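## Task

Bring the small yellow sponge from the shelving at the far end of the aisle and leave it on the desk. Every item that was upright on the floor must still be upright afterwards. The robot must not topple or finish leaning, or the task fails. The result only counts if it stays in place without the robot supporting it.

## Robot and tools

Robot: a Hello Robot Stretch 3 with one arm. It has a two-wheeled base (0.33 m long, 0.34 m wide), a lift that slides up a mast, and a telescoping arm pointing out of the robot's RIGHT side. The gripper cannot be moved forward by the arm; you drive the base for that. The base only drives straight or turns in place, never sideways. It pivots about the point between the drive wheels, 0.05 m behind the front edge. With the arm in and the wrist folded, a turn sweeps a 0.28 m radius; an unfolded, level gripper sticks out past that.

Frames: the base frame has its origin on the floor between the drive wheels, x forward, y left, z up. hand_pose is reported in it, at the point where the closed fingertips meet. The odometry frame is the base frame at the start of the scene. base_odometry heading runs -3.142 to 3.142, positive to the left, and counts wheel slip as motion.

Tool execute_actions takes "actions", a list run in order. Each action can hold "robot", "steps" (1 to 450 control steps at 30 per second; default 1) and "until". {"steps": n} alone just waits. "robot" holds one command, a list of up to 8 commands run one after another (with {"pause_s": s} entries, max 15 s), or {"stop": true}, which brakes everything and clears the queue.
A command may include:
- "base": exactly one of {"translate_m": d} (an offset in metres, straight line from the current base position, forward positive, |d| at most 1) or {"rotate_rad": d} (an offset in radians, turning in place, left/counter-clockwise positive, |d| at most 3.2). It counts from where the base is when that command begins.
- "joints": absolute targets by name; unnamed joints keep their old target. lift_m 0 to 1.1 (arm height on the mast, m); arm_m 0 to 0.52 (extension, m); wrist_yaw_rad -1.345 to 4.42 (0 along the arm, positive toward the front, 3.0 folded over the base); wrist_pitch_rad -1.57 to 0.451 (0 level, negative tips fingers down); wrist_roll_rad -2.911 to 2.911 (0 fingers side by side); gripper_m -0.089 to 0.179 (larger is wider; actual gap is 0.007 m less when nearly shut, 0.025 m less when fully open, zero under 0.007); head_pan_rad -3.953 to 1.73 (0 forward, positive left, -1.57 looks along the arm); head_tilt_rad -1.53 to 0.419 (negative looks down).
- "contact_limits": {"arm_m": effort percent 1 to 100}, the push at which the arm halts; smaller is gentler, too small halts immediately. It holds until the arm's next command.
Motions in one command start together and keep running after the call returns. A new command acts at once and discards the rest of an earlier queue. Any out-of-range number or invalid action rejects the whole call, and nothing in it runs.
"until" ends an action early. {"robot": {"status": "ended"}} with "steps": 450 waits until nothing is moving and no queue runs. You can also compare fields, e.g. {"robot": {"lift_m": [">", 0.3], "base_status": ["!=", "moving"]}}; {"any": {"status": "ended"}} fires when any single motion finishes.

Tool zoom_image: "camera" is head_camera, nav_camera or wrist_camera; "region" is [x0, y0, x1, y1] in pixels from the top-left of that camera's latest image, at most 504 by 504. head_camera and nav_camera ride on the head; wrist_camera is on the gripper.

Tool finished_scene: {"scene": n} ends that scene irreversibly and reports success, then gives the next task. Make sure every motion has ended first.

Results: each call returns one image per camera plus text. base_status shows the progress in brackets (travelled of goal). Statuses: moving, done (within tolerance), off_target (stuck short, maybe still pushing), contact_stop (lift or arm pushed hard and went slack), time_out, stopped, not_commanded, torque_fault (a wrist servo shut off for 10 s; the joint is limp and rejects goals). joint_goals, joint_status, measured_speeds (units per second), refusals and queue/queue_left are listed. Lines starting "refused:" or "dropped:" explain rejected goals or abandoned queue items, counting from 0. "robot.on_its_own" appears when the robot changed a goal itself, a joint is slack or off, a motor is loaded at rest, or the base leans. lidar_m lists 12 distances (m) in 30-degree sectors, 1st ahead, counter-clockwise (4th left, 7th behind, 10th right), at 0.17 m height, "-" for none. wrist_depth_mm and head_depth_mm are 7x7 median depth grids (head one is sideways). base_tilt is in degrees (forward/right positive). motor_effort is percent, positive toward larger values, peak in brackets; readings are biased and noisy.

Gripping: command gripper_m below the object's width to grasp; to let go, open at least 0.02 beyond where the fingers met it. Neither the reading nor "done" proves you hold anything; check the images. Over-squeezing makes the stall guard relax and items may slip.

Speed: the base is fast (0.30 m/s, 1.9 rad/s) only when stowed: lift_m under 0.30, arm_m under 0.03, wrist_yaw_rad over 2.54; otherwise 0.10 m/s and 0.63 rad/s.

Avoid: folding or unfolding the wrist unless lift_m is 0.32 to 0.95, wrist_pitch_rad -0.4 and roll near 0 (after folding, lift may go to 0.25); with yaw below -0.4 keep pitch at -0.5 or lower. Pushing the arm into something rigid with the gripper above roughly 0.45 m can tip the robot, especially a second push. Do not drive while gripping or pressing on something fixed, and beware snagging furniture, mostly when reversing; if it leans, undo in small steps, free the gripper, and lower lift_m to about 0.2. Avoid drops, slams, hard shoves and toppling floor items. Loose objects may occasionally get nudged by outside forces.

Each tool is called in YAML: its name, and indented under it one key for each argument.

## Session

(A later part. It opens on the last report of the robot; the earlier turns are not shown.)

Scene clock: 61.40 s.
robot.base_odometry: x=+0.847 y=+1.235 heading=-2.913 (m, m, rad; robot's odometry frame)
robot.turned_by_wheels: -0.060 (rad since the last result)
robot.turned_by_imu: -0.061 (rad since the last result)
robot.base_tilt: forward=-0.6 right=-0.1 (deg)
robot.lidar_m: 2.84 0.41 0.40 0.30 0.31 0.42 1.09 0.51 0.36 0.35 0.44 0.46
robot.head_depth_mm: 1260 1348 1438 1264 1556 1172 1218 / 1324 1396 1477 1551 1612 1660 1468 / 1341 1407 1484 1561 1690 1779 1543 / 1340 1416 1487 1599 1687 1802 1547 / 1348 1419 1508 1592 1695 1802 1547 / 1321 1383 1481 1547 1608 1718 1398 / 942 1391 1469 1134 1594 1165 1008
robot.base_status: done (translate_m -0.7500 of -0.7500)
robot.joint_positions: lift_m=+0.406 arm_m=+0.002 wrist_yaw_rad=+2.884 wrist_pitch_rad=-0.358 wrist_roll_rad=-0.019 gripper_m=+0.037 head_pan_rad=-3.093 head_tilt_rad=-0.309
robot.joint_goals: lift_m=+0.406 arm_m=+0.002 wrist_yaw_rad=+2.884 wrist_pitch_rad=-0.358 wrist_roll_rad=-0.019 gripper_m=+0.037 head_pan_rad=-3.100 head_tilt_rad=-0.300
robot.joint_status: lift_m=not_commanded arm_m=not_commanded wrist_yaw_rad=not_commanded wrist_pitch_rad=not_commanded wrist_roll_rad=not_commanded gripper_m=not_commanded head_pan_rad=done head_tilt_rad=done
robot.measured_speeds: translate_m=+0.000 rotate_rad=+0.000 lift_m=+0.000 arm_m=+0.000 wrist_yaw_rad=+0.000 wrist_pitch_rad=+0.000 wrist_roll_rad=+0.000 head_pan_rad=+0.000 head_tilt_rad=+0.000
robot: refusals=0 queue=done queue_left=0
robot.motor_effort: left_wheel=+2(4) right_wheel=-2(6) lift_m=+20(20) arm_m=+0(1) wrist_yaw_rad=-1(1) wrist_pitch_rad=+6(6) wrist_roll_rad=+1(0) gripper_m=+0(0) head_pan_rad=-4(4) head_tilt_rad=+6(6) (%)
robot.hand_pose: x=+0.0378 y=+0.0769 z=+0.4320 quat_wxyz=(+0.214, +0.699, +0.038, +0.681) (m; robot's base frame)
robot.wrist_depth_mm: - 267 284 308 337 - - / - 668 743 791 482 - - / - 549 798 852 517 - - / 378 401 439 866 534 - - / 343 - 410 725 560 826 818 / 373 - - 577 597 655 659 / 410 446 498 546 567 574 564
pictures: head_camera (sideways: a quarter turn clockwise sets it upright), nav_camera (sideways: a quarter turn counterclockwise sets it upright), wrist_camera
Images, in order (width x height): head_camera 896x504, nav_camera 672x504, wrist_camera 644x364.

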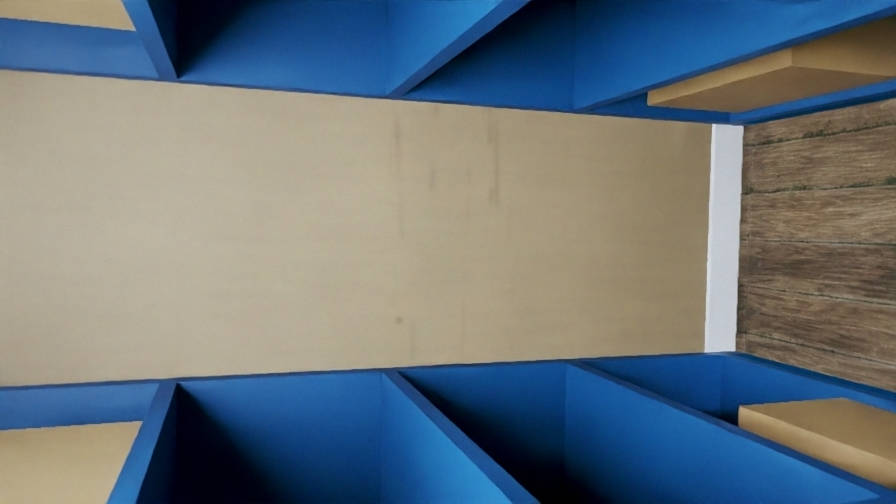

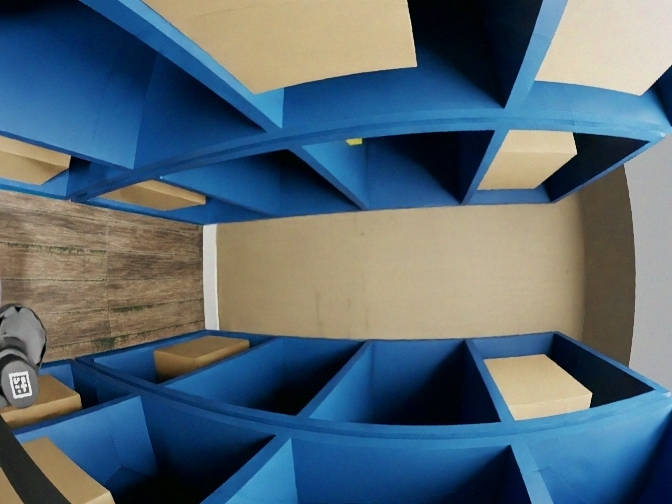

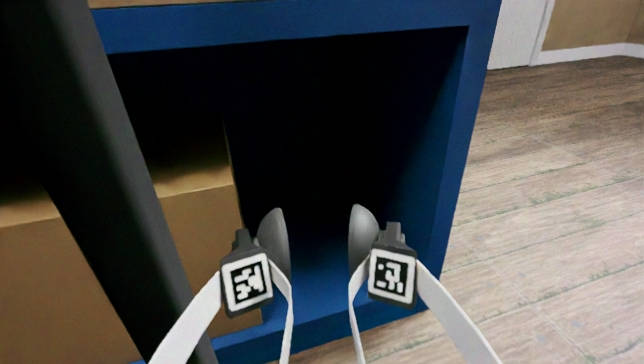

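execute_actions:
  actions:
    - {"robot":[{"base":{"rotate_rad":0.03}},{"base":{"translate_m":-0.85},"joints":{"head_pan_rad":-1.57,"head_tilt_rad":-0.6}}],"steps":450,"until":{"robot":{"status":"ended"}}}

Scene clock: 72.30 s.
robot.base_odometry: x=+1.668 y=+1.452 heading=-2.883 (m, m, rad; robot's odometry frame)
robot.turned_by_wheels: +0.030 (rad since the last result)
robot.turned_by_imu: +0.029 (rad since the last result)
robot.base_tilt: forward=-0.6 right=-0.1 (deg)
robot.lidar_m: 1.17 0.41 0.35 0.74 0.39 0.44 0.70 0.72 0.35 0.34 0.36 0.54
robot.head_depth_mm: 633 698 738 548 427 850 741 / 635 700 742 547 427 849 738 / 635 700 744 547 426 854 738 / 638 704 746 548 426 852 742 / 637 701 747 547 426 851 738 / 638 696 726 549 427 818 724 / 542 546 549 518 426 560 586
robot.base_status: done (translate_m -0.8500 of -0.8500)
robot.joint_positions: lift_m=+0.406 arm_m=+0.002 wrist_yaw_rad=+2.884 wrist_pitch_rad=-0.358 wrist_roll_rad=-0.019 gripper_m=+0.037 head_pan_rad=-1.577 head_tilt_rad=-0.592
robot.joint_goals: lift_m=+0.406 arm_m=+0.002 wrist_yaw_rad=+2.884 wrist_pitch_rad=-0.358 wrist_roll_rad=-0.019 gripper_m=+0.037 head_pan_rad=-1.570 head_tilt_rad=-0.600
robot.joint_status: lift_m=not_commanded arm_m=not_commanded wrist_yaw_rad=not_commanded wrist_pitch_rad=not_commanded wrist_roll_rad=not_commanded gripper_m=not_commanded head_pan_rad=done head_tilt_rad=done
robot.measured_speeds: translate_m=+0.000 rotate_rad=+0.000 lift_m=+0.000 arm_m=+0.000 wrist_yaw_rad=+0.000 wrist_pitch_rad=+0.000 wrist_roll_rad=+0.000 head_pan_rad=+0.000 head_tilt_rad=+0.000
robot: refusals=0 queue=done queue_left=0
robot.motor_effort: left_wheel=+0(3) right_wheel=+1(3) lift_m=+20(20) arm_m=-1(1) wrist_yaw_rad=-2(1) wrist_pitch_rad=+6(6) wrist_roll_rad=+0(1) gripper_m=+1(0) head_pan_rad=+4(51) head_tilt_rad=-5(34) (%)
robot.hand_pose: x=+0.0378 y=+0.0769 z=+0.4320 quat_wxyz=(+0.214, +0.699, +0.038, +0.681) (m; robot's base frame)
robot.wrist_depth_mm: - 277 291 313 349 374 916 / - 695 759 679 378 779 739 / - 744 798 748 418 532 541 / 385 835 867 789 454 555 611 / 358 - 748 719 523 627 673 / 392 - - 601 597 643 652 / 433 461 521 555 577 581 560
pictures: head_camera (sideways: a quarter turn clockwise sets it upright), nav_camera (sideways: a quarter turn counterclockwise sets it upright), wrist_camera
Images, in order (width x height): head_camera 896x504, nav_camera 672x504, wrist_camera 644x364.

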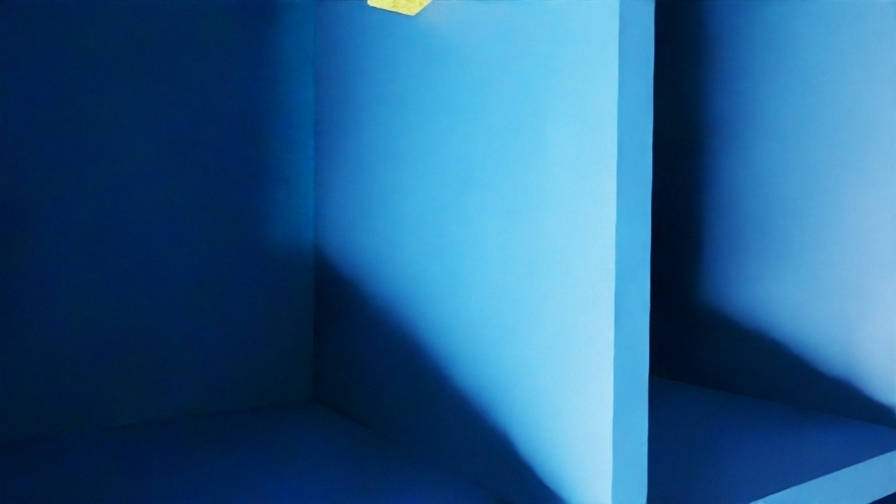

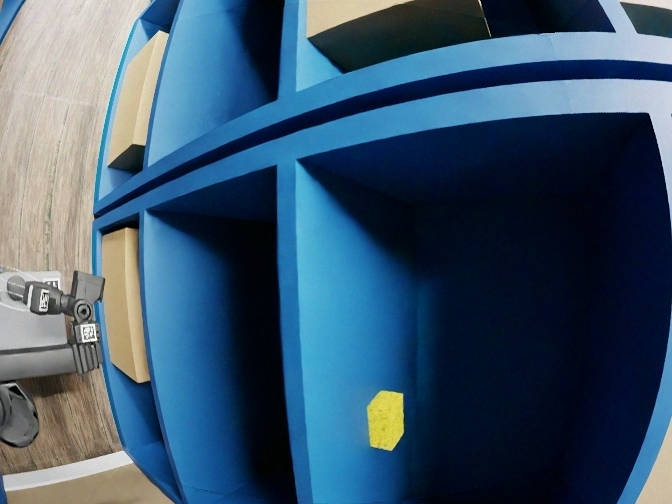

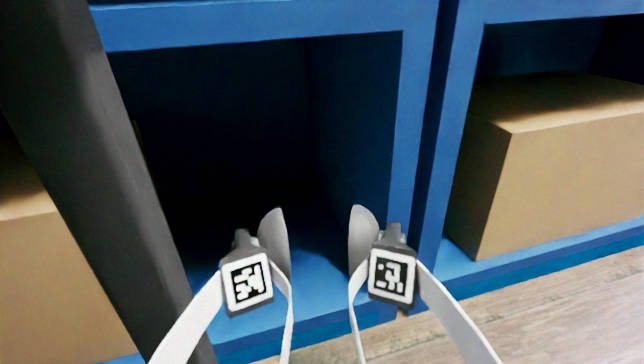

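execute_actions:
  actions:
    - {"robot":{"base":{"translate_m":-0.25},"joints":{"head_tilt_rad":-0.55}},"steps":200,"until":{"robot":{"status":"ended"}}}

Scene clock: 76.20 s.
robot.base_odometry: x=+1.910 y=+1.516 heading=-2.883 (m, m, rad; robot's odometry frame)
robot.turned_by_wheels: +0.000 (rad since the last result)
robot.turned_by_imu: +0.000 (rad since the last result)
robot.base_tilt: forward=-0.6 right=-0.1 (deg)
robot.lidar_m: 1.41 0.53 0.63 0.31 0.32 0.45 0.45 0.47 0.57 0.34 0.35 0.49
robot.head_depth_mm: 627 689 746 582 445 834 755 / 630 693 743 581 445 851 756 / 632 691 746 544 445 855 758 / 632 694 746 535 444 855 755 / 633 695 747 557 446 851 754 / 635 697 749 583 445 853 755 / 637 697 752 581 445 849 754
robot.base_status: done (translate_m -0.2500 of -0.2500)
robot.joint_positions: lift_m=+0.406 arm_m=+0.002 wrist_yaw_rad=+2.884 wrist_pitch_rad=-0.358 wrist_roll_rad=-0.019 gripper_m=+0.037 head_pan_rad=-1.577 head_tilt_rad=-0.557
robot.joint_goals: lift_m=+0.406 arm_m=+0.002 wrist_yaw_rad=+2.884 wrist_pitch_rad=-0.358 wrist_roll_rad=-0.019 gripper_m=+0.037 head_pan_rad=-1.570 head_tilt_rad=-0.550
robot.joint_status: lift_m=not_commanded arm_m=not_commanded wrist_yaw_rad=not_commanded wrist_pitch_rad=not_commanded wrist_roll_rad=not_commanded gripper_m=not_commanded head_pan_rad=done head_tilt_rad=done
robot.measured_speeds: translate_m=+0.000 rotate_rad=+0.000 lift_m=+0.000 arm_m=+0.000 wrist_yaw_rad=+0.000 wrist_pitch_rad=+0.000 wrist_roll_rad=+0.000 head_pan_rad=+0.000 head_tilt_rad=+0.000
robot: refusals=0 queue=done queue_left=0
robot.motor_effort: left_wheel=+0(4) right_wheel=+1(2) lift_m=+20(20) arm_m=+0(1) wrist_yaw_rad=-1(0) wrist_pitch_rad=+6(6) wrist_roll_rad=+0(1) gripper_m=+0(0) head_pan_rad=+4(3) head_tilt_rad=+4(12) (%)
robot.hand_pose: x=+0.0378 y=+0.0769 z=+0.4320 quat_wxyz=(+0.214, +0.699, +0.038, +0.681) (m; robot's base frame)
robot.wrist_depth_mm: - 277 296 315 344 465 413 / - 697 749 820 815 527 456 / - 547 532 869 847 550 560 / 385 402 408 863 829 567 632 / 357 - 427 711 723 613 690 / 399 - - 556 605 648 653 / 433 460 518 566 582 571 562
pictures: head_camera (sideways: a quarter turn clockwise sets it upright), nav_camera (sideways: a quarter turn counterclockwise sets it upright), wrist_camera
Images, in order (width x height): head_camera 896x504, nav_camera 672x504, wrist_camera 644x364.

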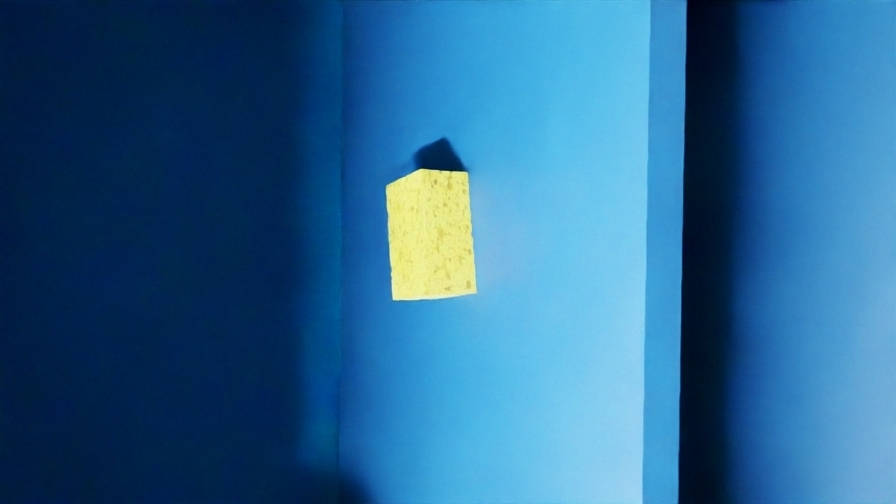

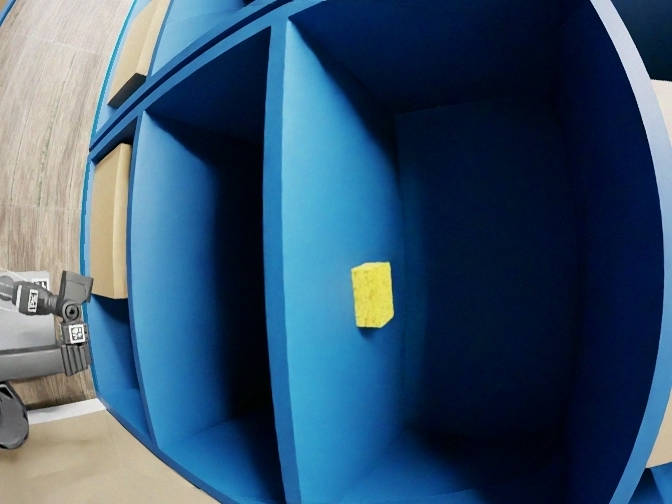

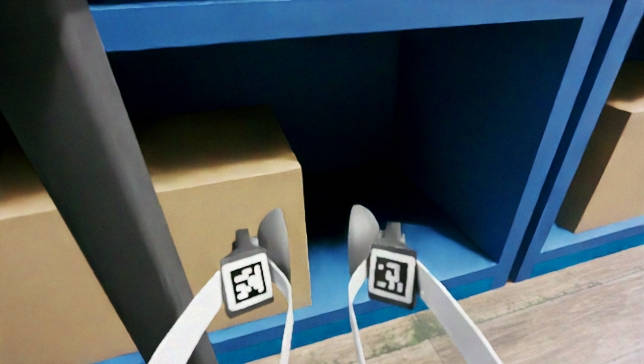

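execute_actions:
  actions:
    - {"robot":[{"joints":{"lift_m":0.9,"wrist_pitch_rad":-0.4,"wrist_roll_rad":0}},{"joints":{"wrist_yaw_rad":1.57,"gripper_m":0.17}}],"steps":300,"until":{"robot":{"status":"ended"}}}
    - {"robot":{"joints":{"arm_m":0.2},"contact_limits":{"arm_m":10}},"steps":200,"until":{"robot":{"status":"ended"}}}
    - {"robot":{"joints":{"arm_m":0.02}},"steps":100,"until":{"robot":{"status":"ended"}}}

Scene clock: 87.20 s.
robot.base_odometry: x=+1.910 y=+1.516 heading=-2.883 (m, m, rad; robot's odometry frame)
robot.turned_by_wheels: +0.000 (rad since the last result)
robot.turned_by_imu: -0.002 (rad since the last result)
robot.base_tilt: forward=-0.7 right=-0.1 (deg)
robot.lidar_m: 1.41 0.53 0.63 0.31 0.32 0.45 0.45 0.47 0.57 0.34 0.35 0.49
robot.head_depth_mm: 629 689 744 582 445 396 - / 628 688 744 582 446 401 - / 631 692 748 544 445 402 - / 633 696 746 535 445 851 773 / 634 696 744 558 445 853 765 / 635 697 749 582 445 856 794 / 636 697 750 582 445 855 799
robot.base_status: done (translate_m -0.2500 of -0.2500)
robot.joint_positions: lift_m=+0.899 arm_m=+0.020 wrist_yaw_rad=+1.572 wrist_pitch_rad=-0.421 wrist_roll_rad=+0.006 gripper_m=+0.170 head_pan_rad=-1.577 head_tilt_rad=-0.556
robot.joint_goals: lift_m=+0.900 arm_m=+0.020 wrist_yaw_rad=+1.570 wrist_pitch_rad=-0.400 wrist_roll_rad=+0.000 gripper_m=+0.170 head_pan_rad=-1.570 head_tilt_rad=-0.550
robot.joint_status: lift_m=done arm_m=done wrist_yaw_rad=done wrist_pitch_rad=done wrist_roll_rad=done gripper_m=done head_pan_rad=done head_tilt_rad=done
robot.measured_speeds: translate_m=+0.000 rotate_rad=+0.000 lift_m=+0.000 arm_m=+0.000 wrist_yaw_rad=+0.000 wrist_pitch_rad=+0.000 wrist_roll_rad=+0.000 head_pan_rad=+0.000 head_tilt_rad=+0.000
robot: refusals=0 queue=done queue_left=0
robot.motor_effort: left_wheel=+0(3) right_wheel=+0(6) lift_m=+29(28) arm_m=-5(10) wrist_yaw_rad=-1(22) wrist_pitch_rad=+7(13) wrist_roll_rad=-2(1) gripper_m=+0(84) head_pan_rad=+4(4) head_tilt_rad=+4(3) (%)
robot.hand_pose: x=+0.2026 y=-0.1653 z=+0.9113 quat_wxyz=(+0.593, +0.595, -0.385, +0.383) (m; robot's base frame)
robot.wrist_depth_mm: 811 - - - - 252 191 / 884 967 - - - 364 174 / 831 890 - - 999 402 409 / 865 916 - - 545 448 453 / 539 973 - - 576 500 517 / 534 939 - - 594 555 568 / 576 804 - - 703 502 484
pictures: head_camera (sideways: a quarter turn clockwise sets it upright), nav_camera (sideways: a quarter turn counterclockwise sets it upright), wrist_camera
replaced: robot.arm_m: its motion had ended contact_stop
Images, in order (width x height): head_camera 896x504, nav_camera 672x504, wrist_camera 644x364.

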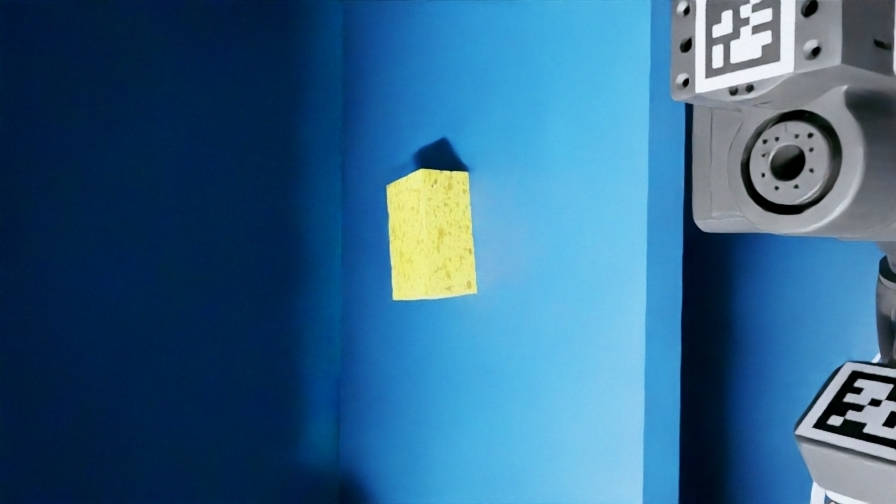

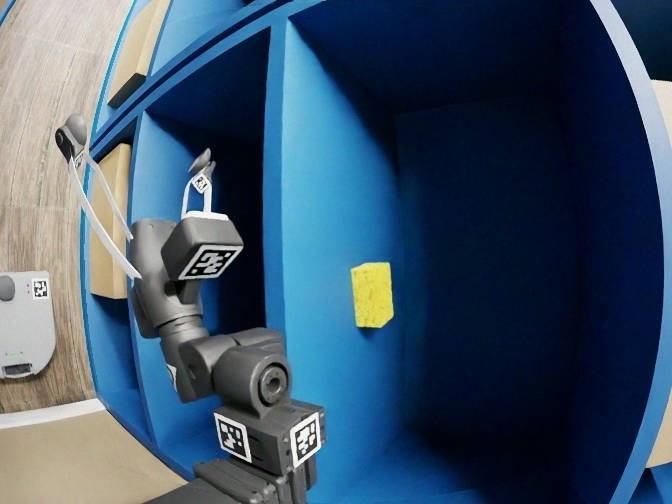

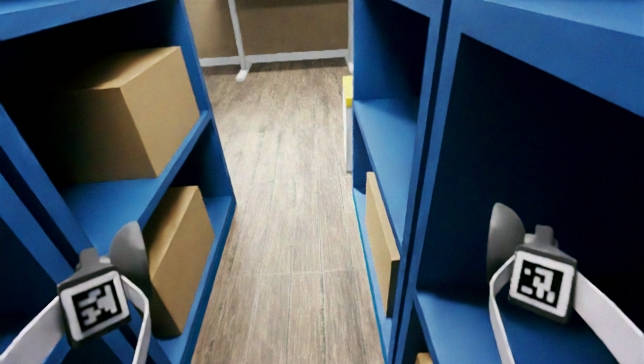

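execute_actions:
  actions:
    - {"robot":[{"joints":{"arm_m":0.0}},{"base":{"rotate_rad":0.16}},{"base":{"translate_m":0.5}},{"base":{"rotate_rad":-0.16}},{"base":{"translate_m":-0.49}}],"steps":450,"until":{"robot":{"status":"ended"}}}

Scene clock: 102.57 s.
robot.base_odometry: x=+1.927 y=+1.438 heading=-2.883 (m, m, rad; robot's odometry frame)
robot.turned_by_wheels: +0.000 (rad since the last result)
robot.turned_by_imu: -0.003 (rad since the last result)
robot.base_tilt: forward=-1.9 right=+1.1 (deg)
robot.lidar_m: 0.87 0.49 0.24 0.23 0.24 0.33 0.45 0.47 0.57 0.42 0.43 0.60
robot.head_depth_mm: 698 764 810 582 478 936 - / 700 769 813 581 495 928 - / 702 768 812 582 495 924 - / 699 768 813 581 494 898 755 / 700 769 814 582 495 903 752 / 704 772 819 582 495 898 775 / 707 774 821 582 496 897 772
robot.base_status: moving (translate_m -0.4900 of -0.4900)
robot.joint_positions: lift_m=+0.899 arm_m=+0.002 wrist_yaw_rad=+1.572 wrist_pitch_rad=-0.421 wrist_roll_rad=+0.006 gripper_m=+0.170 head_pan_rad=-1.577 head_tilt_rad=-0.556
robot.joint_goals: lift_m=+0.900 arm_m=+0.000 wrist_yaw_rad=+1.570 wrist_pitch_rad=-0.400 wrist_roll_rad=+0.000 gripper_m=+0.170 head_pan_rad=-1.570 head_tilt_rad=-0.550
robot.joint_status: lift_m=done arm_m=done wrist_yaw_rad=done wrist_pitch_rad=done wrist_roll_rad=done gripper_m=done head_pan_rad=done head_tilt_rad=done
robot.measured_speeds: translate_m=+0.000 rotate_rad=+0.000 lift_m=+0.000 arm_m=+0.000 wrist_yaw_rad=+0.000 wrist_pitch_rad=+0.000 wrist_roll_rad=+0.000 head_pan_rad=+0.000 head_tilt_rad=+0.000
robot: refusals=0 queue=running queue_left=0
robot.motor_effort: left_wheel=+3(5) right_wheel=+0(7) lift_m=+29(29) arm_m=-5(6) wrist_yaw_rad=-1(0) wrist_pitch_rad=+7(7) wrist_roll_rad=-2(2) gripper_m=+0(1) head_pan_rad=+4(4) head_tilt_rad=+4(4) (%)
robot.hand_pose: x=+0.2027 y=-0.1472 z=+0.9114 quat_wxyz=(+0.593, +0.595, -0.386, +0.383) (m; robot's base frame)
robot.wrist_depth_mm: 482 - - - - 414 292 / 445 857 - - - 431 362 / 445 853 - - - 437 402 / 436 918 - - 943 462 444 / 467 724 - - 984 520 508 / 523 861 - - - 559 562 / 512 660 - - - 508 487
pictures: head_camera (sideways: a quarter turn clockwise sets it upright), nav_camera (sideways: a quarter turn counterclockwise sets it upright), wrist_camera
Images, in order (width x height): head_camera 896x504, nav_camera 672x504, wrist_camera 644x364.

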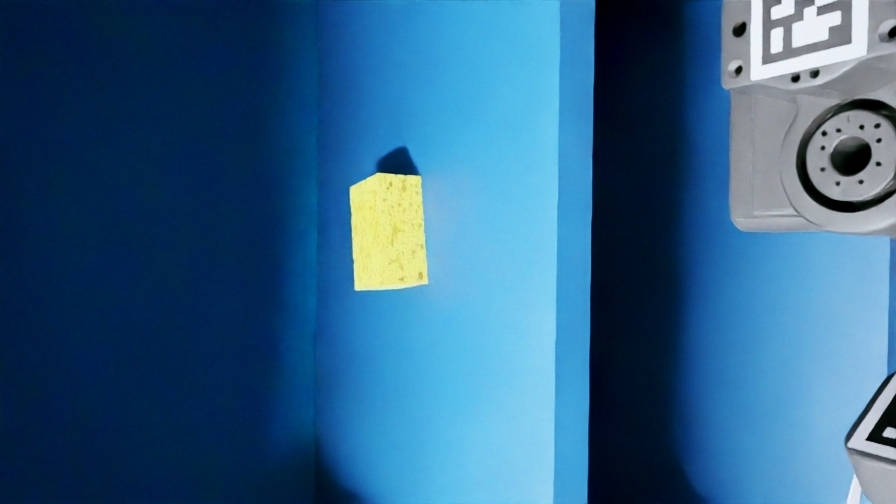

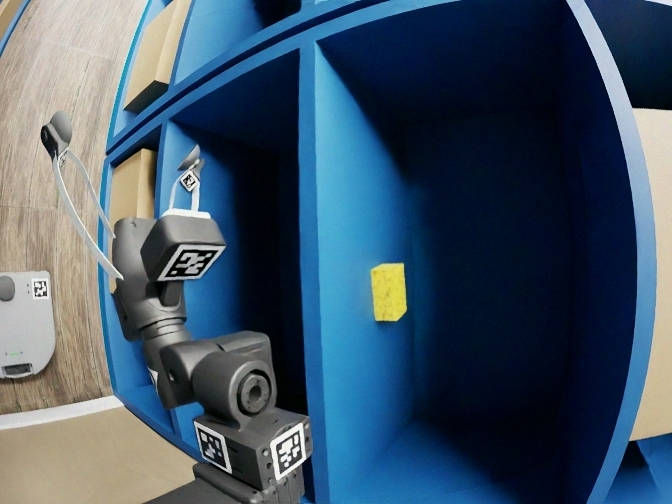

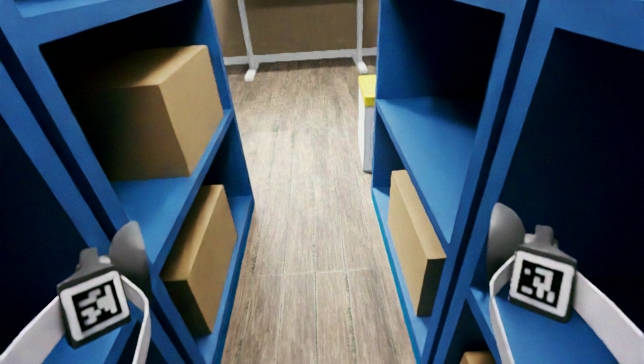

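execute_actions:
  actions:
    - {"steps":30,"until":{"robot":{"status":"ended"}}}
    - {"robot":[{"joints":{"wrist_yaw_rad":0}},{"joints":{"lift_m":1.05}}],"steps":300,"until":{"robot":{"status":"ended"}}}

Scene clock: 107.03 s.
robot.base_odometry: x=+1.927 y=+1.438 heading=-2.883 (m, m, rad; robot's odometry frame)
robot.turned_by_wheels: +0.000 (rad since the last result)
robot.turned_by_imu: -0.001 (rad since the last result)
robot.base_tilt: forward=-0.6 right=-0.1 (deg)
robot.lidar_m: 0.87 0.49 0.24 0.23 0.24 0.33 0.45 0.47 0.57 0.42 0.43 0.59
robot.head_depth_mm: 697 762 818 - - - - / 699 763 823 - - - - / 699 769 825 - - - - / 701 769 820 558 495 889 758 / 703 772 815 582 1007 899 756 / 706 772 817 581 494 898 754 / 706 773 822 581 496 903 757
robot.base_status: done (translate_m -0.4900 of -0.4900)
robot.joint_positions: lift_m=+1.049 arm_m=+0.002 wrist_yaw_rad=+0.002 wrist_pitch_rad=-0.420 wrist_roll_rad=+0.005 gripper_m=+0.170 head_pan_rad=-1.577 head_tilt_rad=-0.556
robot.joint_goals: lift_m=+1.050 arm_m=+0.000 wrist_yaw_rad=+0.000 wrist_pitch_rad=-0.400 wrist_roll_rad=+0.000 gripper_m=+0.170 head_pan_rad=-1.570 head_tilt_rad=-0.550
robot.joint_status: lift_m=done arm_m=done wrist_yaw_rad=done wrist_pitch_rad=done wrist_roll_rad=done gripper_m=done head_pan_rad=done head_tilt_rad=done
robot.measured_speeds: translate_m=+0.000 rotate_rad=+0.000 lift_m=+0.000 arm_m=+0.000 wrist_yaw_rad=+0.000 wrist_pitch_rad=+0.000 wrist_roll_rad=+0.000 head_pan_rad=+0.000 head_tilt_rad=+0.000
robot: refusals=0 queue=done queue_left=0
robot.motor_effort: left_wheel=+2(3) right_wheel=-2(3) lift_m=+29(30) arm_m=-5(5) wrist_yaw_rad=-1(2) wrist_pitch_rad=+6(7) wrist_roll_rad=-1(2) gripper_m=+0(0) head_pan_rad=+4(4) head_tilt_rad=+3(4) (%)
robot.hand_pose: x=-0.0211 y=-0.3714 z=+1.0616 quat_wxyz=(+0.690, +0.148, -0.693, -0.147) (m; robot's base frame)
robot.wrist_depth_mm: 521 543 543 554 554 565 421 / 555 576 590 577 585 557 431 / 484 469 441 379 414 407 390 / 361 354 339 333 324 315 306 / 283 286 273 266 262 263 252 / 246 238 239 238 234 241 237 / - 685 686 671 654 637 480
pictures: head_camera (sideways: a quarter turn clockwise sets it upright), nav_camera (sideways: a quarter turn counterclockwise sets it upright), wrist_camera
Images, in order (width x height): head_camera 896x504, nav_camera 672x504, wrist_camera 644x364.

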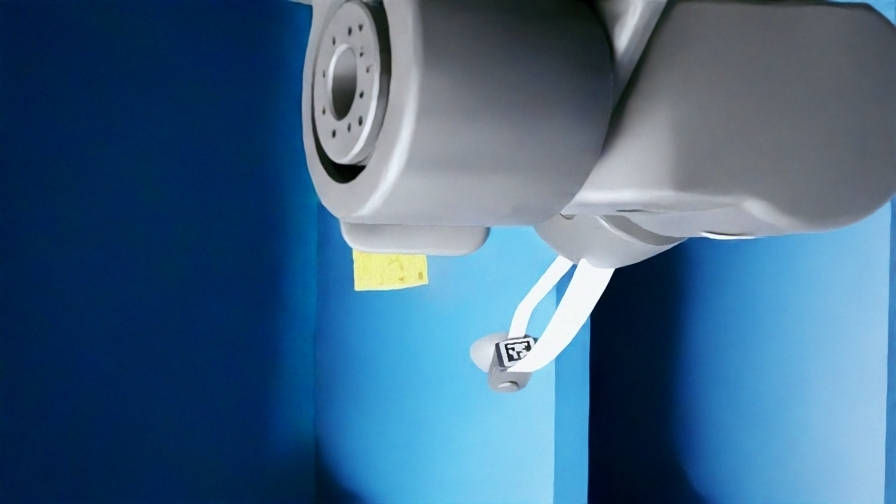

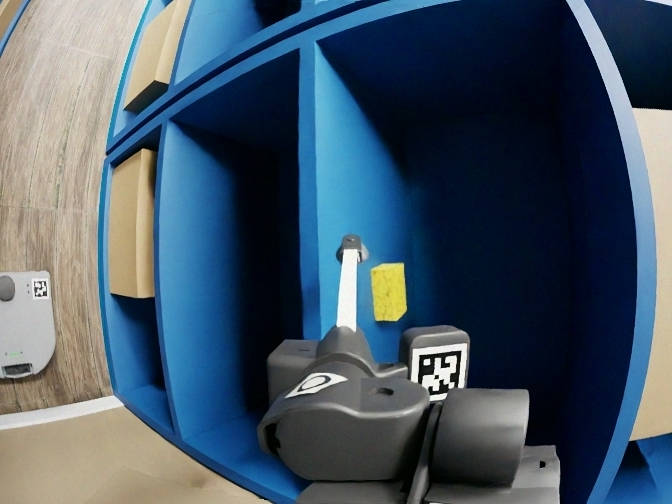

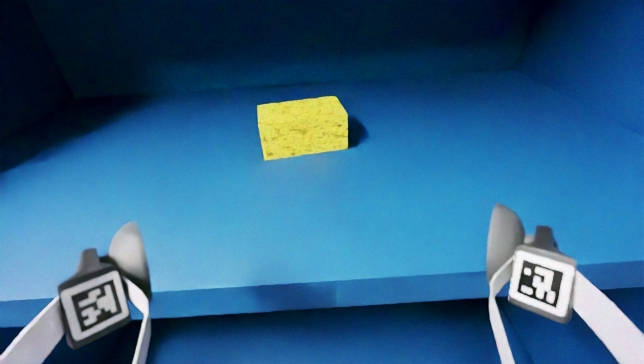

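execute_actions:
  actions:
    - {"robot":[{"base":{"translate_m":0.02},"joints":{"lift_m":1.03}},{"joints":{"arm_m":0.14},"contact_limits":{"arm_m":15}}],"steps":300,"until":{"robot":{"status":"ended"}}}

Scene clock: 110.73 s.
robot.base_odometry: x=+1.908 y=+1.433 heading=-2.883 (m, m, rad; robot's odometry frame)
robot.turned_by_wheels: +0.000 (rad since the last result)
robot.turned_by_imu: -0.001 (rad since the last result)
robot.base_tilt: forward=-0.6 right=-0.1 (deg)
robot.lidar_m: 0.87 0.47 0.60 0.23 0.24 0.33 0.47 0.49 0.60 0.42 0.44 0.58
robot.head_depth_mm: 699 740 - - 476 899 756 / 698 745 - - 495 898 755 / 700 757 - - 1005 900 757 / 703 770 815 569 495 897 756 / 700 771 814 556 496 895 753 / 704 771 820 582 494 899 760 / 705 776 818 581 495 896 754
robot.base_status: done (translate_m +0.0200 of +0.0200)
robot.joint_positions: lift_m=+1.031 arm_m=+0.140 wrist_yaw_rad=+0.001 wrist_pitch_rad=-0.420 wrist_roll_rad=+0.005 gripper_m=+0.170 head_pan_rad=-1.577 head_tilt_rad=-0.556
robot.joint_goals: lift_m=+1.030 arm_m=+0.140 wrist_yaw_rad=+0.000 wrist_pitch_rad=-0.400 wrist_roll_rad=+0.000 gripper_m=+0.170 head_pan_rad=-1.570 head_tilt_rad=-0.550
robot.joint_status: lift_m=done arm_m=done wrist_yaw_rad=done wrist_pitch_rad=done wrist_roll_rad=done gripper_m=done head_pan_rad=done head_tilt_rad=done
robot.measured_speeds: translate_m=+0.000 rotate_rad=+0.000 lift_m=+0.000 arm_m=+0.000 wrist_yaw_rad=+0.000 wrist_pitch_rad=+0.000 wrist_roll_rad=+0.000 head_pan_rad=+0.000 head_tilt_rad=+0.000
robot: refusals=0 queue=done queue_left=0
robot.motor_effort: left_wheel=+2(5) right_wheel=-2(4) lift_m=+10(26) arm_m=+5(5) wrist_yaw_rad=+0(1) wrist_pitch_rad=+6(6) wrist_roll_rad=-2(1) gripper_m=+0(0) head_pan_rad=+4(4) head_tilt_rad=+3(4) (%)
robot.contact_limits: arm_m 15 (drawing in: default 26, maximum 43; extending or still: default 35, maximum 58)
robot.hand_pose: x=-0.0213 y=-0.5087 z=+1.0428 quat_wxyz=(+0.690, +0.148, -0.693, -0.148) (m; robot's base frame)
robot.wrist_depth_mm: 409 419 420 427 435 432 427 / 445 454 465 462 460 463 434 / 432 421 401 391 374 364 350 / 321 316 301 237 274 279 276 / 256 258 246 239 234 237 225 / 219 209 204 203 197 191 196 / - 178 177 174 170 168 165
pictures: head_camera (sideways: a quarter turn clockwise sets it upright), nav_camera (sideways: a quarter turn counterclockwise sets it upright), wrist_camera
Images, in order (width x height): head_camera 896x504, nav_camera 672x504, wrist_camera 644x364.

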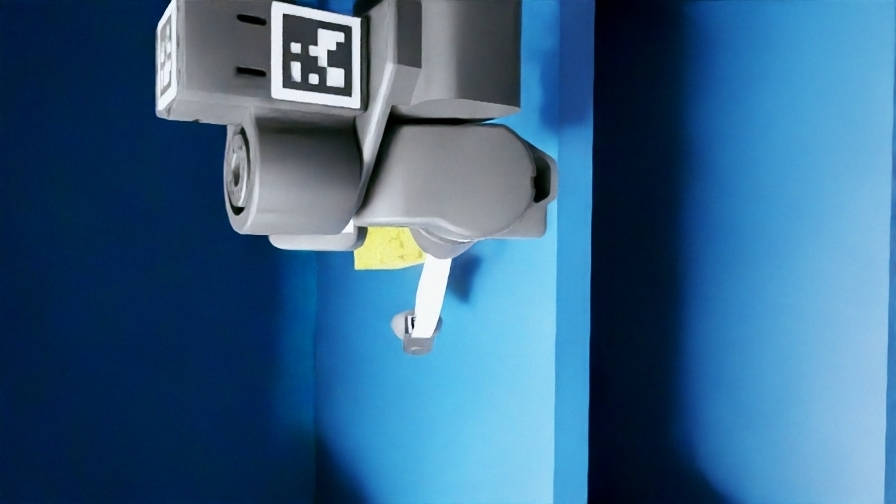

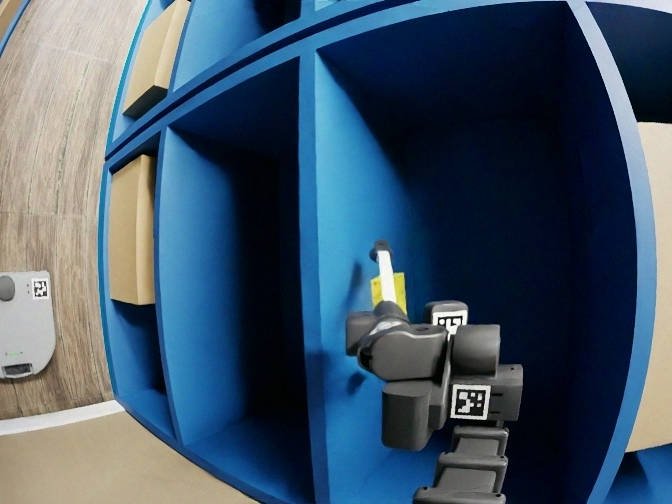

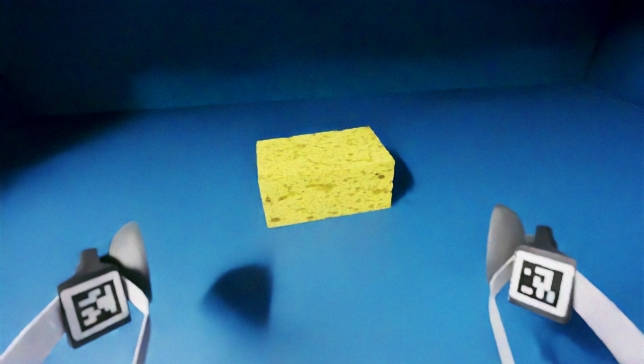

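execute_actions:
  actions:
    - {"robot":[{"joints":{"lift_m":1.018}},{"joints":{"arm_m":0.23},"contact_limits":{"arm_m":15}}],"steps":300,"until":{"robot":{"status":"ended"}}}

Scene clock: 113.30 s.
robot.base_odometry: x=+1.908 y=+1.433 heading=-2.883 (m, m, rad; robot's odometry frame)
robot.turned_by_wheels: +0.000 (rad since the last result)
robot.turned_by_imu: -0.001 (rad since the last result)
robot.base_tilt: forward=-0.6 right=-0.1 (deg)
robot.lidar_m: 0.87 0.47 0.60 0.23 0.24 0.33 0.47 0.49 0.60 0.42 0.43 0.58
robot.head_depth_mm: 695 743 808 557 477 901 754 / 698 - - 559 495 902 756 / 701 747 - 535 495 900 755 / 699 766 813 556 496 899 755 / 703 770 815 581 494 900 757 / 705 771 821 580 495 900 755 / 707 774 821 581 495 900 756
robot.base_status: done (translate_m +0.0200 of +0.0200)
robot.joint_positions: lift_m=+1.019 arm_m=+0.230 wrist_yaw_rad=+0.001 wrist_pitch_rad=-0.420 wrist_roll_rad=+0.005 gripper_m=+0.170 head_pan_rad=-1.577 head_tilt_rad=-0.556
robot.joint_goals: lift_m=+1.018 arm_m=+0.230 wrist_yaw_rad=+0.000 wrist_pitch_rad=-0.400 wrist_roll_rad=+0.000 gripper_m=+0.170 head_pan_rad=-1.570 head_tilt_rad=-0.550
robot.joint_status: lift_m=done arm_m=done wrist_yaw_rad=done wrist_pitch_rad=done wrist_roll_rad=done gripper_m=done head_pan_rad=done head_tilt_rad=done
robot.measured_speeds: translate_m=+0.000 rotate_rad=+0.000 lift_m=+0.000 arm_m=+0.000 wrist_yaw_rad=+0.000 wrist_pitch_rad=+0.000 wrist_roll_rad=+0.000 head_pan_rad=+0.000 head_tilt_rad=+0.000
robot: refusals=0 queue=done queue_left=0
robot.motor_effort: left_wheel=+1(3) right_wheel=-2(2) lift_m=+10(12) arm_m=+5(5) wrist_yaw_rad=-1(0) wrist_pitch_rad=+6(6) wrist_roll_rad=-1(2) gripper_m=-1(1) head_pan_rad=+3(4) head_tilt_rad=+4(4) (%)
robot.contact_limits: arm_m 15 (drawing in: default 26, maximum 43; extending or still: default 35, maximum 58)
robot.hand_pose: x=-0.0213 y=-0.5987 z=+1.0308 quat_wxyz=(+0.690, +0.148, -0.693, -0.148) (m; robot's base frame)
robot.wrist_depth_mm: 330 333 338 340 348 346 349 / 361 366 370 372 377 385 388 / 379 388 373 363 349 336 326 / 296 291 281 196 254 260 255 / 237 241 211 157 162 220 209 / 204 193 179 157 172 178 181 / - 165 163 161 158 156 154
pictures: head_camera (sideways: a quarter turn clockwise sets it upright), nav_camera (sideways: a quarter turn counterclockwise sets it upright), wrist_camera
Images, in order (width x height): head_camera 896x504, nav_camera 672x504, wrist_camera 644x364.

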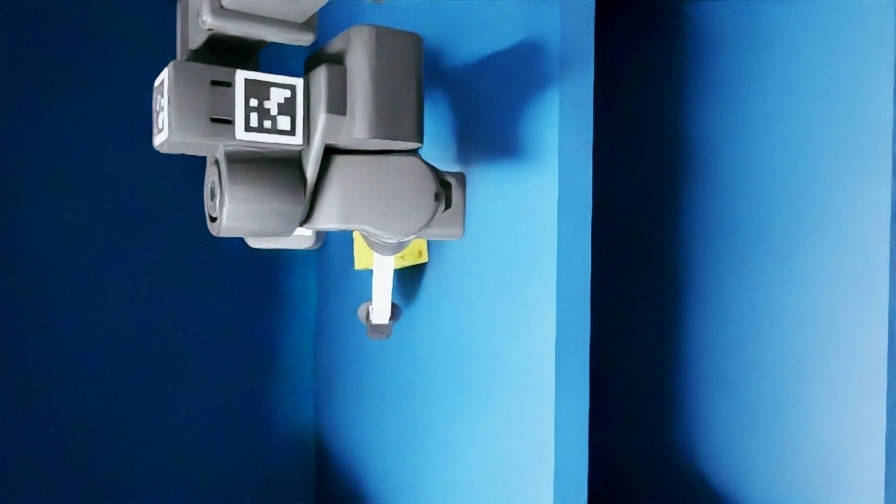

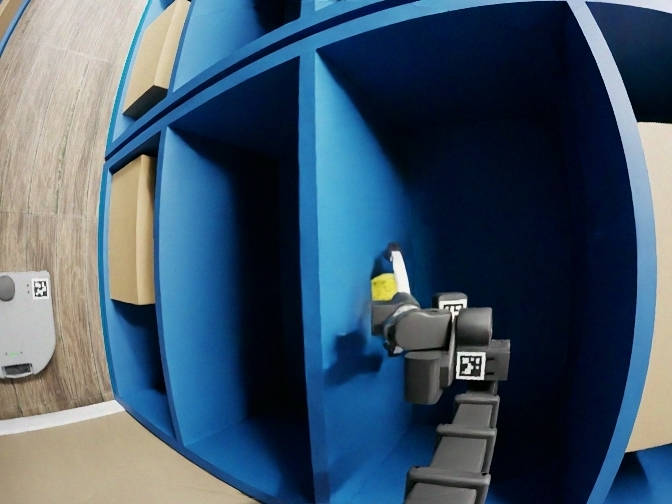

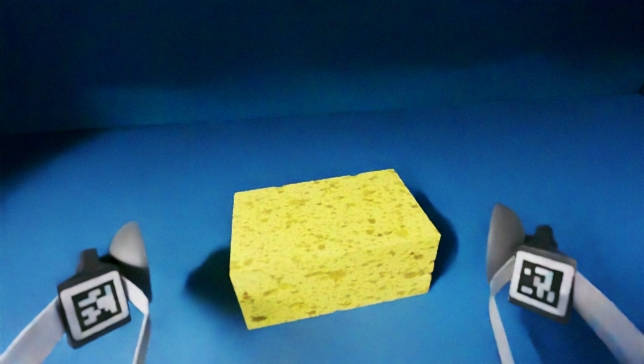

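Fingers are either side of the sponge, so I'll close the gripper.

execute_actions:
  actions:
    - {"robot":[{"joints":{"gripper_m":0.05}},{"joints":{"lift_m":1.07}}],"steps":250,"until":{"robot":{"status":"ended"}}}

Scene clock: 116.93 s.
robot.base_odometry: x=+1.908 y=+1.433 heading=-2.883 (m, m, rad; robot's odometry frame)
robot.turned_by_wheels: +0.000 (rad since the last result)
robot.turned_by_imu: -0.001 (rad since the last result)
robot.base_tilt: forward=-0.6 right=-0.1 (deg)
robot.lidar_m: 0.87 0.47 0.60 0.23 0.24 0.33 0.47 0.49 0.60 0.42 0.44 0.58
robot.head_depth_mm: 679 764 744 582 477 900 757 / 679 - 744 582 495 897 756 / 692 - - 582 496 900 755 / 700 770 812 580 494 901 758 / 704 768 816 582 496 900 753 / 703 776 819 581 495 899 758 / 707 775 820 582 494 898 755
robot.base_status: done (translate_m +0.0200 of +0.0200)
robot.joint_positions: lift_m=+1.069 arm_m=+0.230 wrist_yaw_rad=+0.001 wrist_pitch_rad=-0.420 wrist_roll_rad=+0.005 gripper_m=+0.050 head_pan_rad=-1.577 head_tilt_rad=-0.556
robot.joint_goals: lift_m=+1.070 arm_m=+0.230 wrist_yaw_rad=+0.000 wrist_pitch_rad=-0.400 wrist_roll_rad=+0.000 gripper_m=+0.050 head_pan_rad=-1.570 head_tilt_rad=-0.550
robot.joint_status: lift_m=done arm_m=done wrist_yaw_rad=done wrist_pitch_rad=done wrist_roll_rad=done gripper_m=done head_pan_rad=done head_tilt_rad=done
robot.measured_speeds: translate_m=+0.000 rotate_rad=+0.000 lift_m=+0.000 arm_m=+0.000 wrist_yaw_rad=+0.000 wrist_pitch_rad=+0.000 wrist_roll_rad=+0.000 head_pan_rad=+0.000 head_tilt_rad=+0.000
robot: refusals=0 queue=done queue_left=0
robot.motor_effort: left_wheel=+3(3) right_wheel=-3(2) lift_m=+29(30) arm_m=+5(5) wrist_yaw_rad=+0(0) wrist_pitch_rad=+6(6) wrist_roll_rad=-2(2) gripper_m=+0(82) head_pan_rad=+4(4) head_tilt_rad=+4(4) (%)
robot.contact_limits: arm_m 15 (drawing in: default 26, maximum 43; extending or still: default 35, maximum 58)
robot.hand_pose: x=-0.0213 y=-0.5987 z=+1.0816 quat_wxyz=(+0.690, +0.148, -0.693, -0.148) (m; robot's base frame)
robot.wrist_depth_mm: 332 335 341 343 343 350 354 / 362 367 369 373 379 378 386 / 396 400 411 417 412 408 410 / 399 381 377 368 352 346 338 / 313 310 314 231 293 281 277 / 262 258 - 201 229 239 235 / 223 222 218 208 210 207 204
pictures: head_camera (sideways: a quarter turn clockwise sets it upright), nav_camera (sideways: a quarter turn counterclockwise sets it upright), wrist_camera
Images, in order (width x height): head_camera 896x504, nav_camera 672x504, wrist_camera 644x364.

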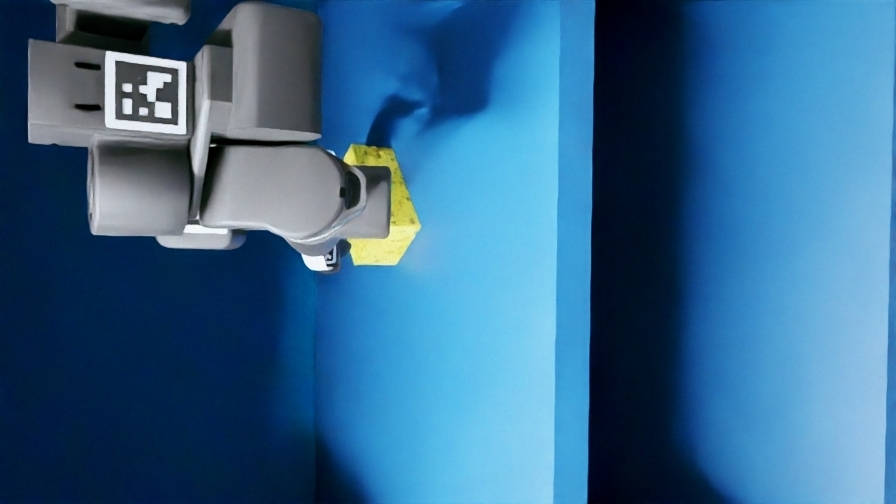

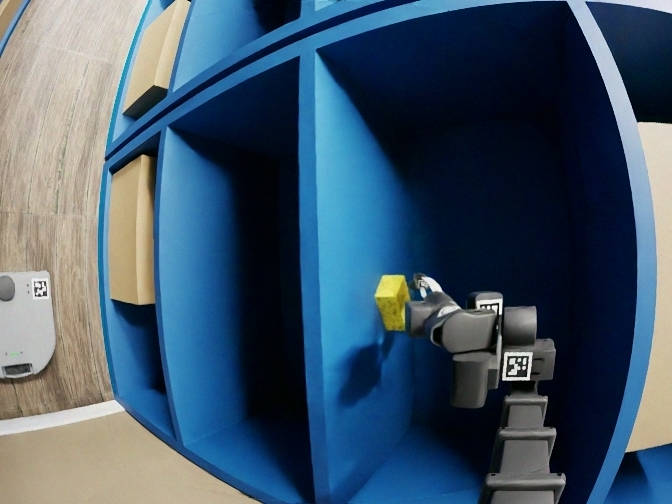

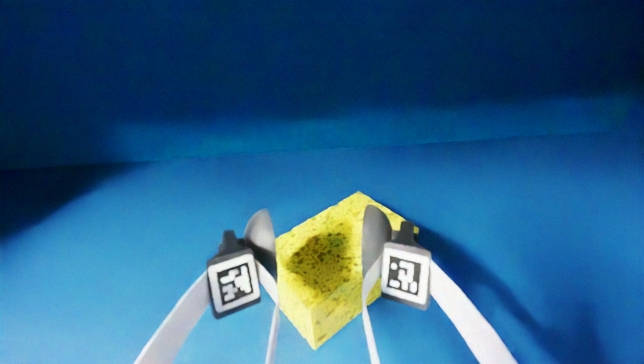

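execute_actions:
  actions:
    - {"robot":[{"joints":{"gripper_m":0.17,"head_tilt_rad":-0.9}},{"joints":{"lift_m":1.01}}],"steps":250,"until":{"robot":{"status":"ended"}}}

Scene clock: 120.10 s.
robot.base_odometry: x=+1.908 y=+1.433 heading=-2.883 (m, m, rad; robot's odometry frame)
robot.turned_by_wheels: +0.000 (rad since the last result)
robot.turned_by_imu: -0.001 (rad since the last result)
robot.base_tilt: forward=-0.6 right=-0.1 (deg)
robot.lidar_m: 0.87 0.47 0.60 0.23 0.24 0.33 0.47 0.49 0.60 0.42 0.43 0.58
robot.head_depth_mm: - 527 468 966 851 1201 1131 / - 527 469 964 854 1210 1133 / - 510 469 967 851 1212 1135 / 702 528 471 968 855 1131 1133 / 707 545 472 972 851 1143 1127 / 704 545 475 970 859 1150 1133 / 704 547 474 972 855 1151 1139
robot.base_status: done (translate_m +0.0200 of +0.0200)
robot.joint_positions: lift_m=+1.011 arm_m=+0.230 wrist_yaw_rad=+0.001 wrist_pitch_rad=-0.420 wrist_roll_rad=+0.005 gripper_m=+0.170 head_pan_rad=-1.577 head_tilt_rad=-0.888
robot.joint_goals: lift_m=+1.010 arm_m=+0.230 wrist_yaw_rad=+0.000 wrist_pitch_rad=-0.400 wrist_roll_rad=+0.000 gripper_m=+0.170 head_pan_rad=-1.570 head_tilt_rad=-0.900
robot.joint_status: lift_m=done arm_m=done wrist_yaw_rad=done wrist_pitch_rad=done wrist_roll_rad=done gripper_m=done head_pan_rad=done head_tilt_rad=done
robot.measured_speeds: translate_m=+0.000 rotate_rad=+0.000 lift_m=+0.000 arm_m=+0.000 wrist_yaw_rad=+0.000 wrist_pitch_rad=+0.000 wrist_roll_rad=+0.000 head_pan_rad=+0.000 head_tilt_rad=+0.000
robot: refusals=0 queue=done queue_left=0
robot.motor_effort: left_wheel=+2(2) right_wheel=-2(3) lift_m=+10(27) arm_m=+5(5) wrist_yaw_rad=-1(0) wrist_pitch_rad=+6(6) wrist_roll_rad=-1(1) gripper_m=+0(86) head_pan_rad=+4(5) head_tilt_rad=-9(38) (%)
robot.contact_limits: arm_m 15 (drawing in: default 26, maximum 43; extending or still: default 35, maximum 58)
robot.hand_pose: x=-0.0213 y=-0.5987 z=+1.0228 quat_wxyz=(+0.690, +0.148, -0.693, -0.148) (m; robot's base frame)
robot.wrist_depth_mm: 333 335 338 343 341 345 348 / 363 369 370 381 377 379 385 / 383 366 356 341 331 318 309 / 282 276 258 181 195 247 240 / 225 227 208 161 199 208 198 / 192 182 180 172 174 169 171 / - 157 155 152 150 148 145
pictures: head_camera (sideways: a quarter turn clockwise sets it upright), nav_camera (sideways: a quarter turn counterclockwise sets it upright), wrist_camera
Images, in order (width x height): head_camera 896x504, nav_camera 672x504, wrist_camera 644x364.

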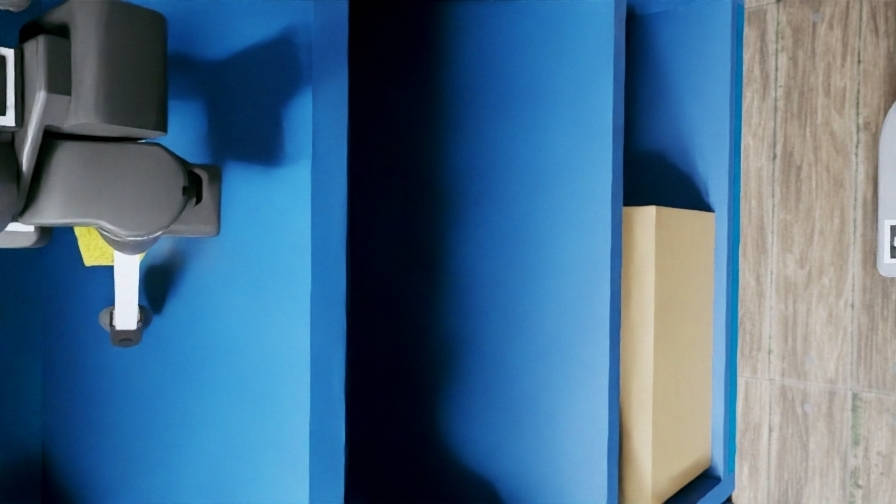

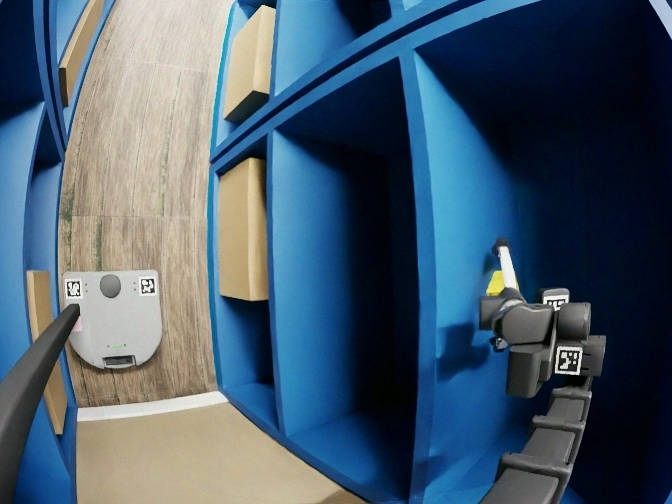

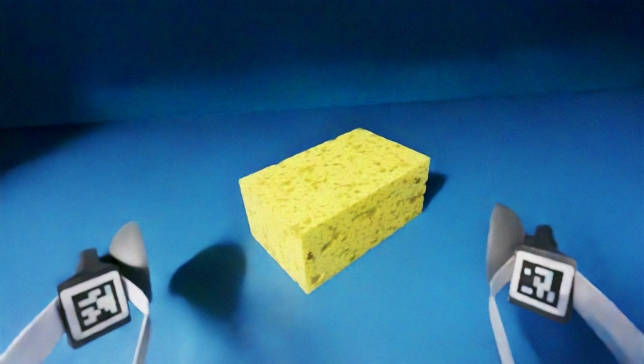

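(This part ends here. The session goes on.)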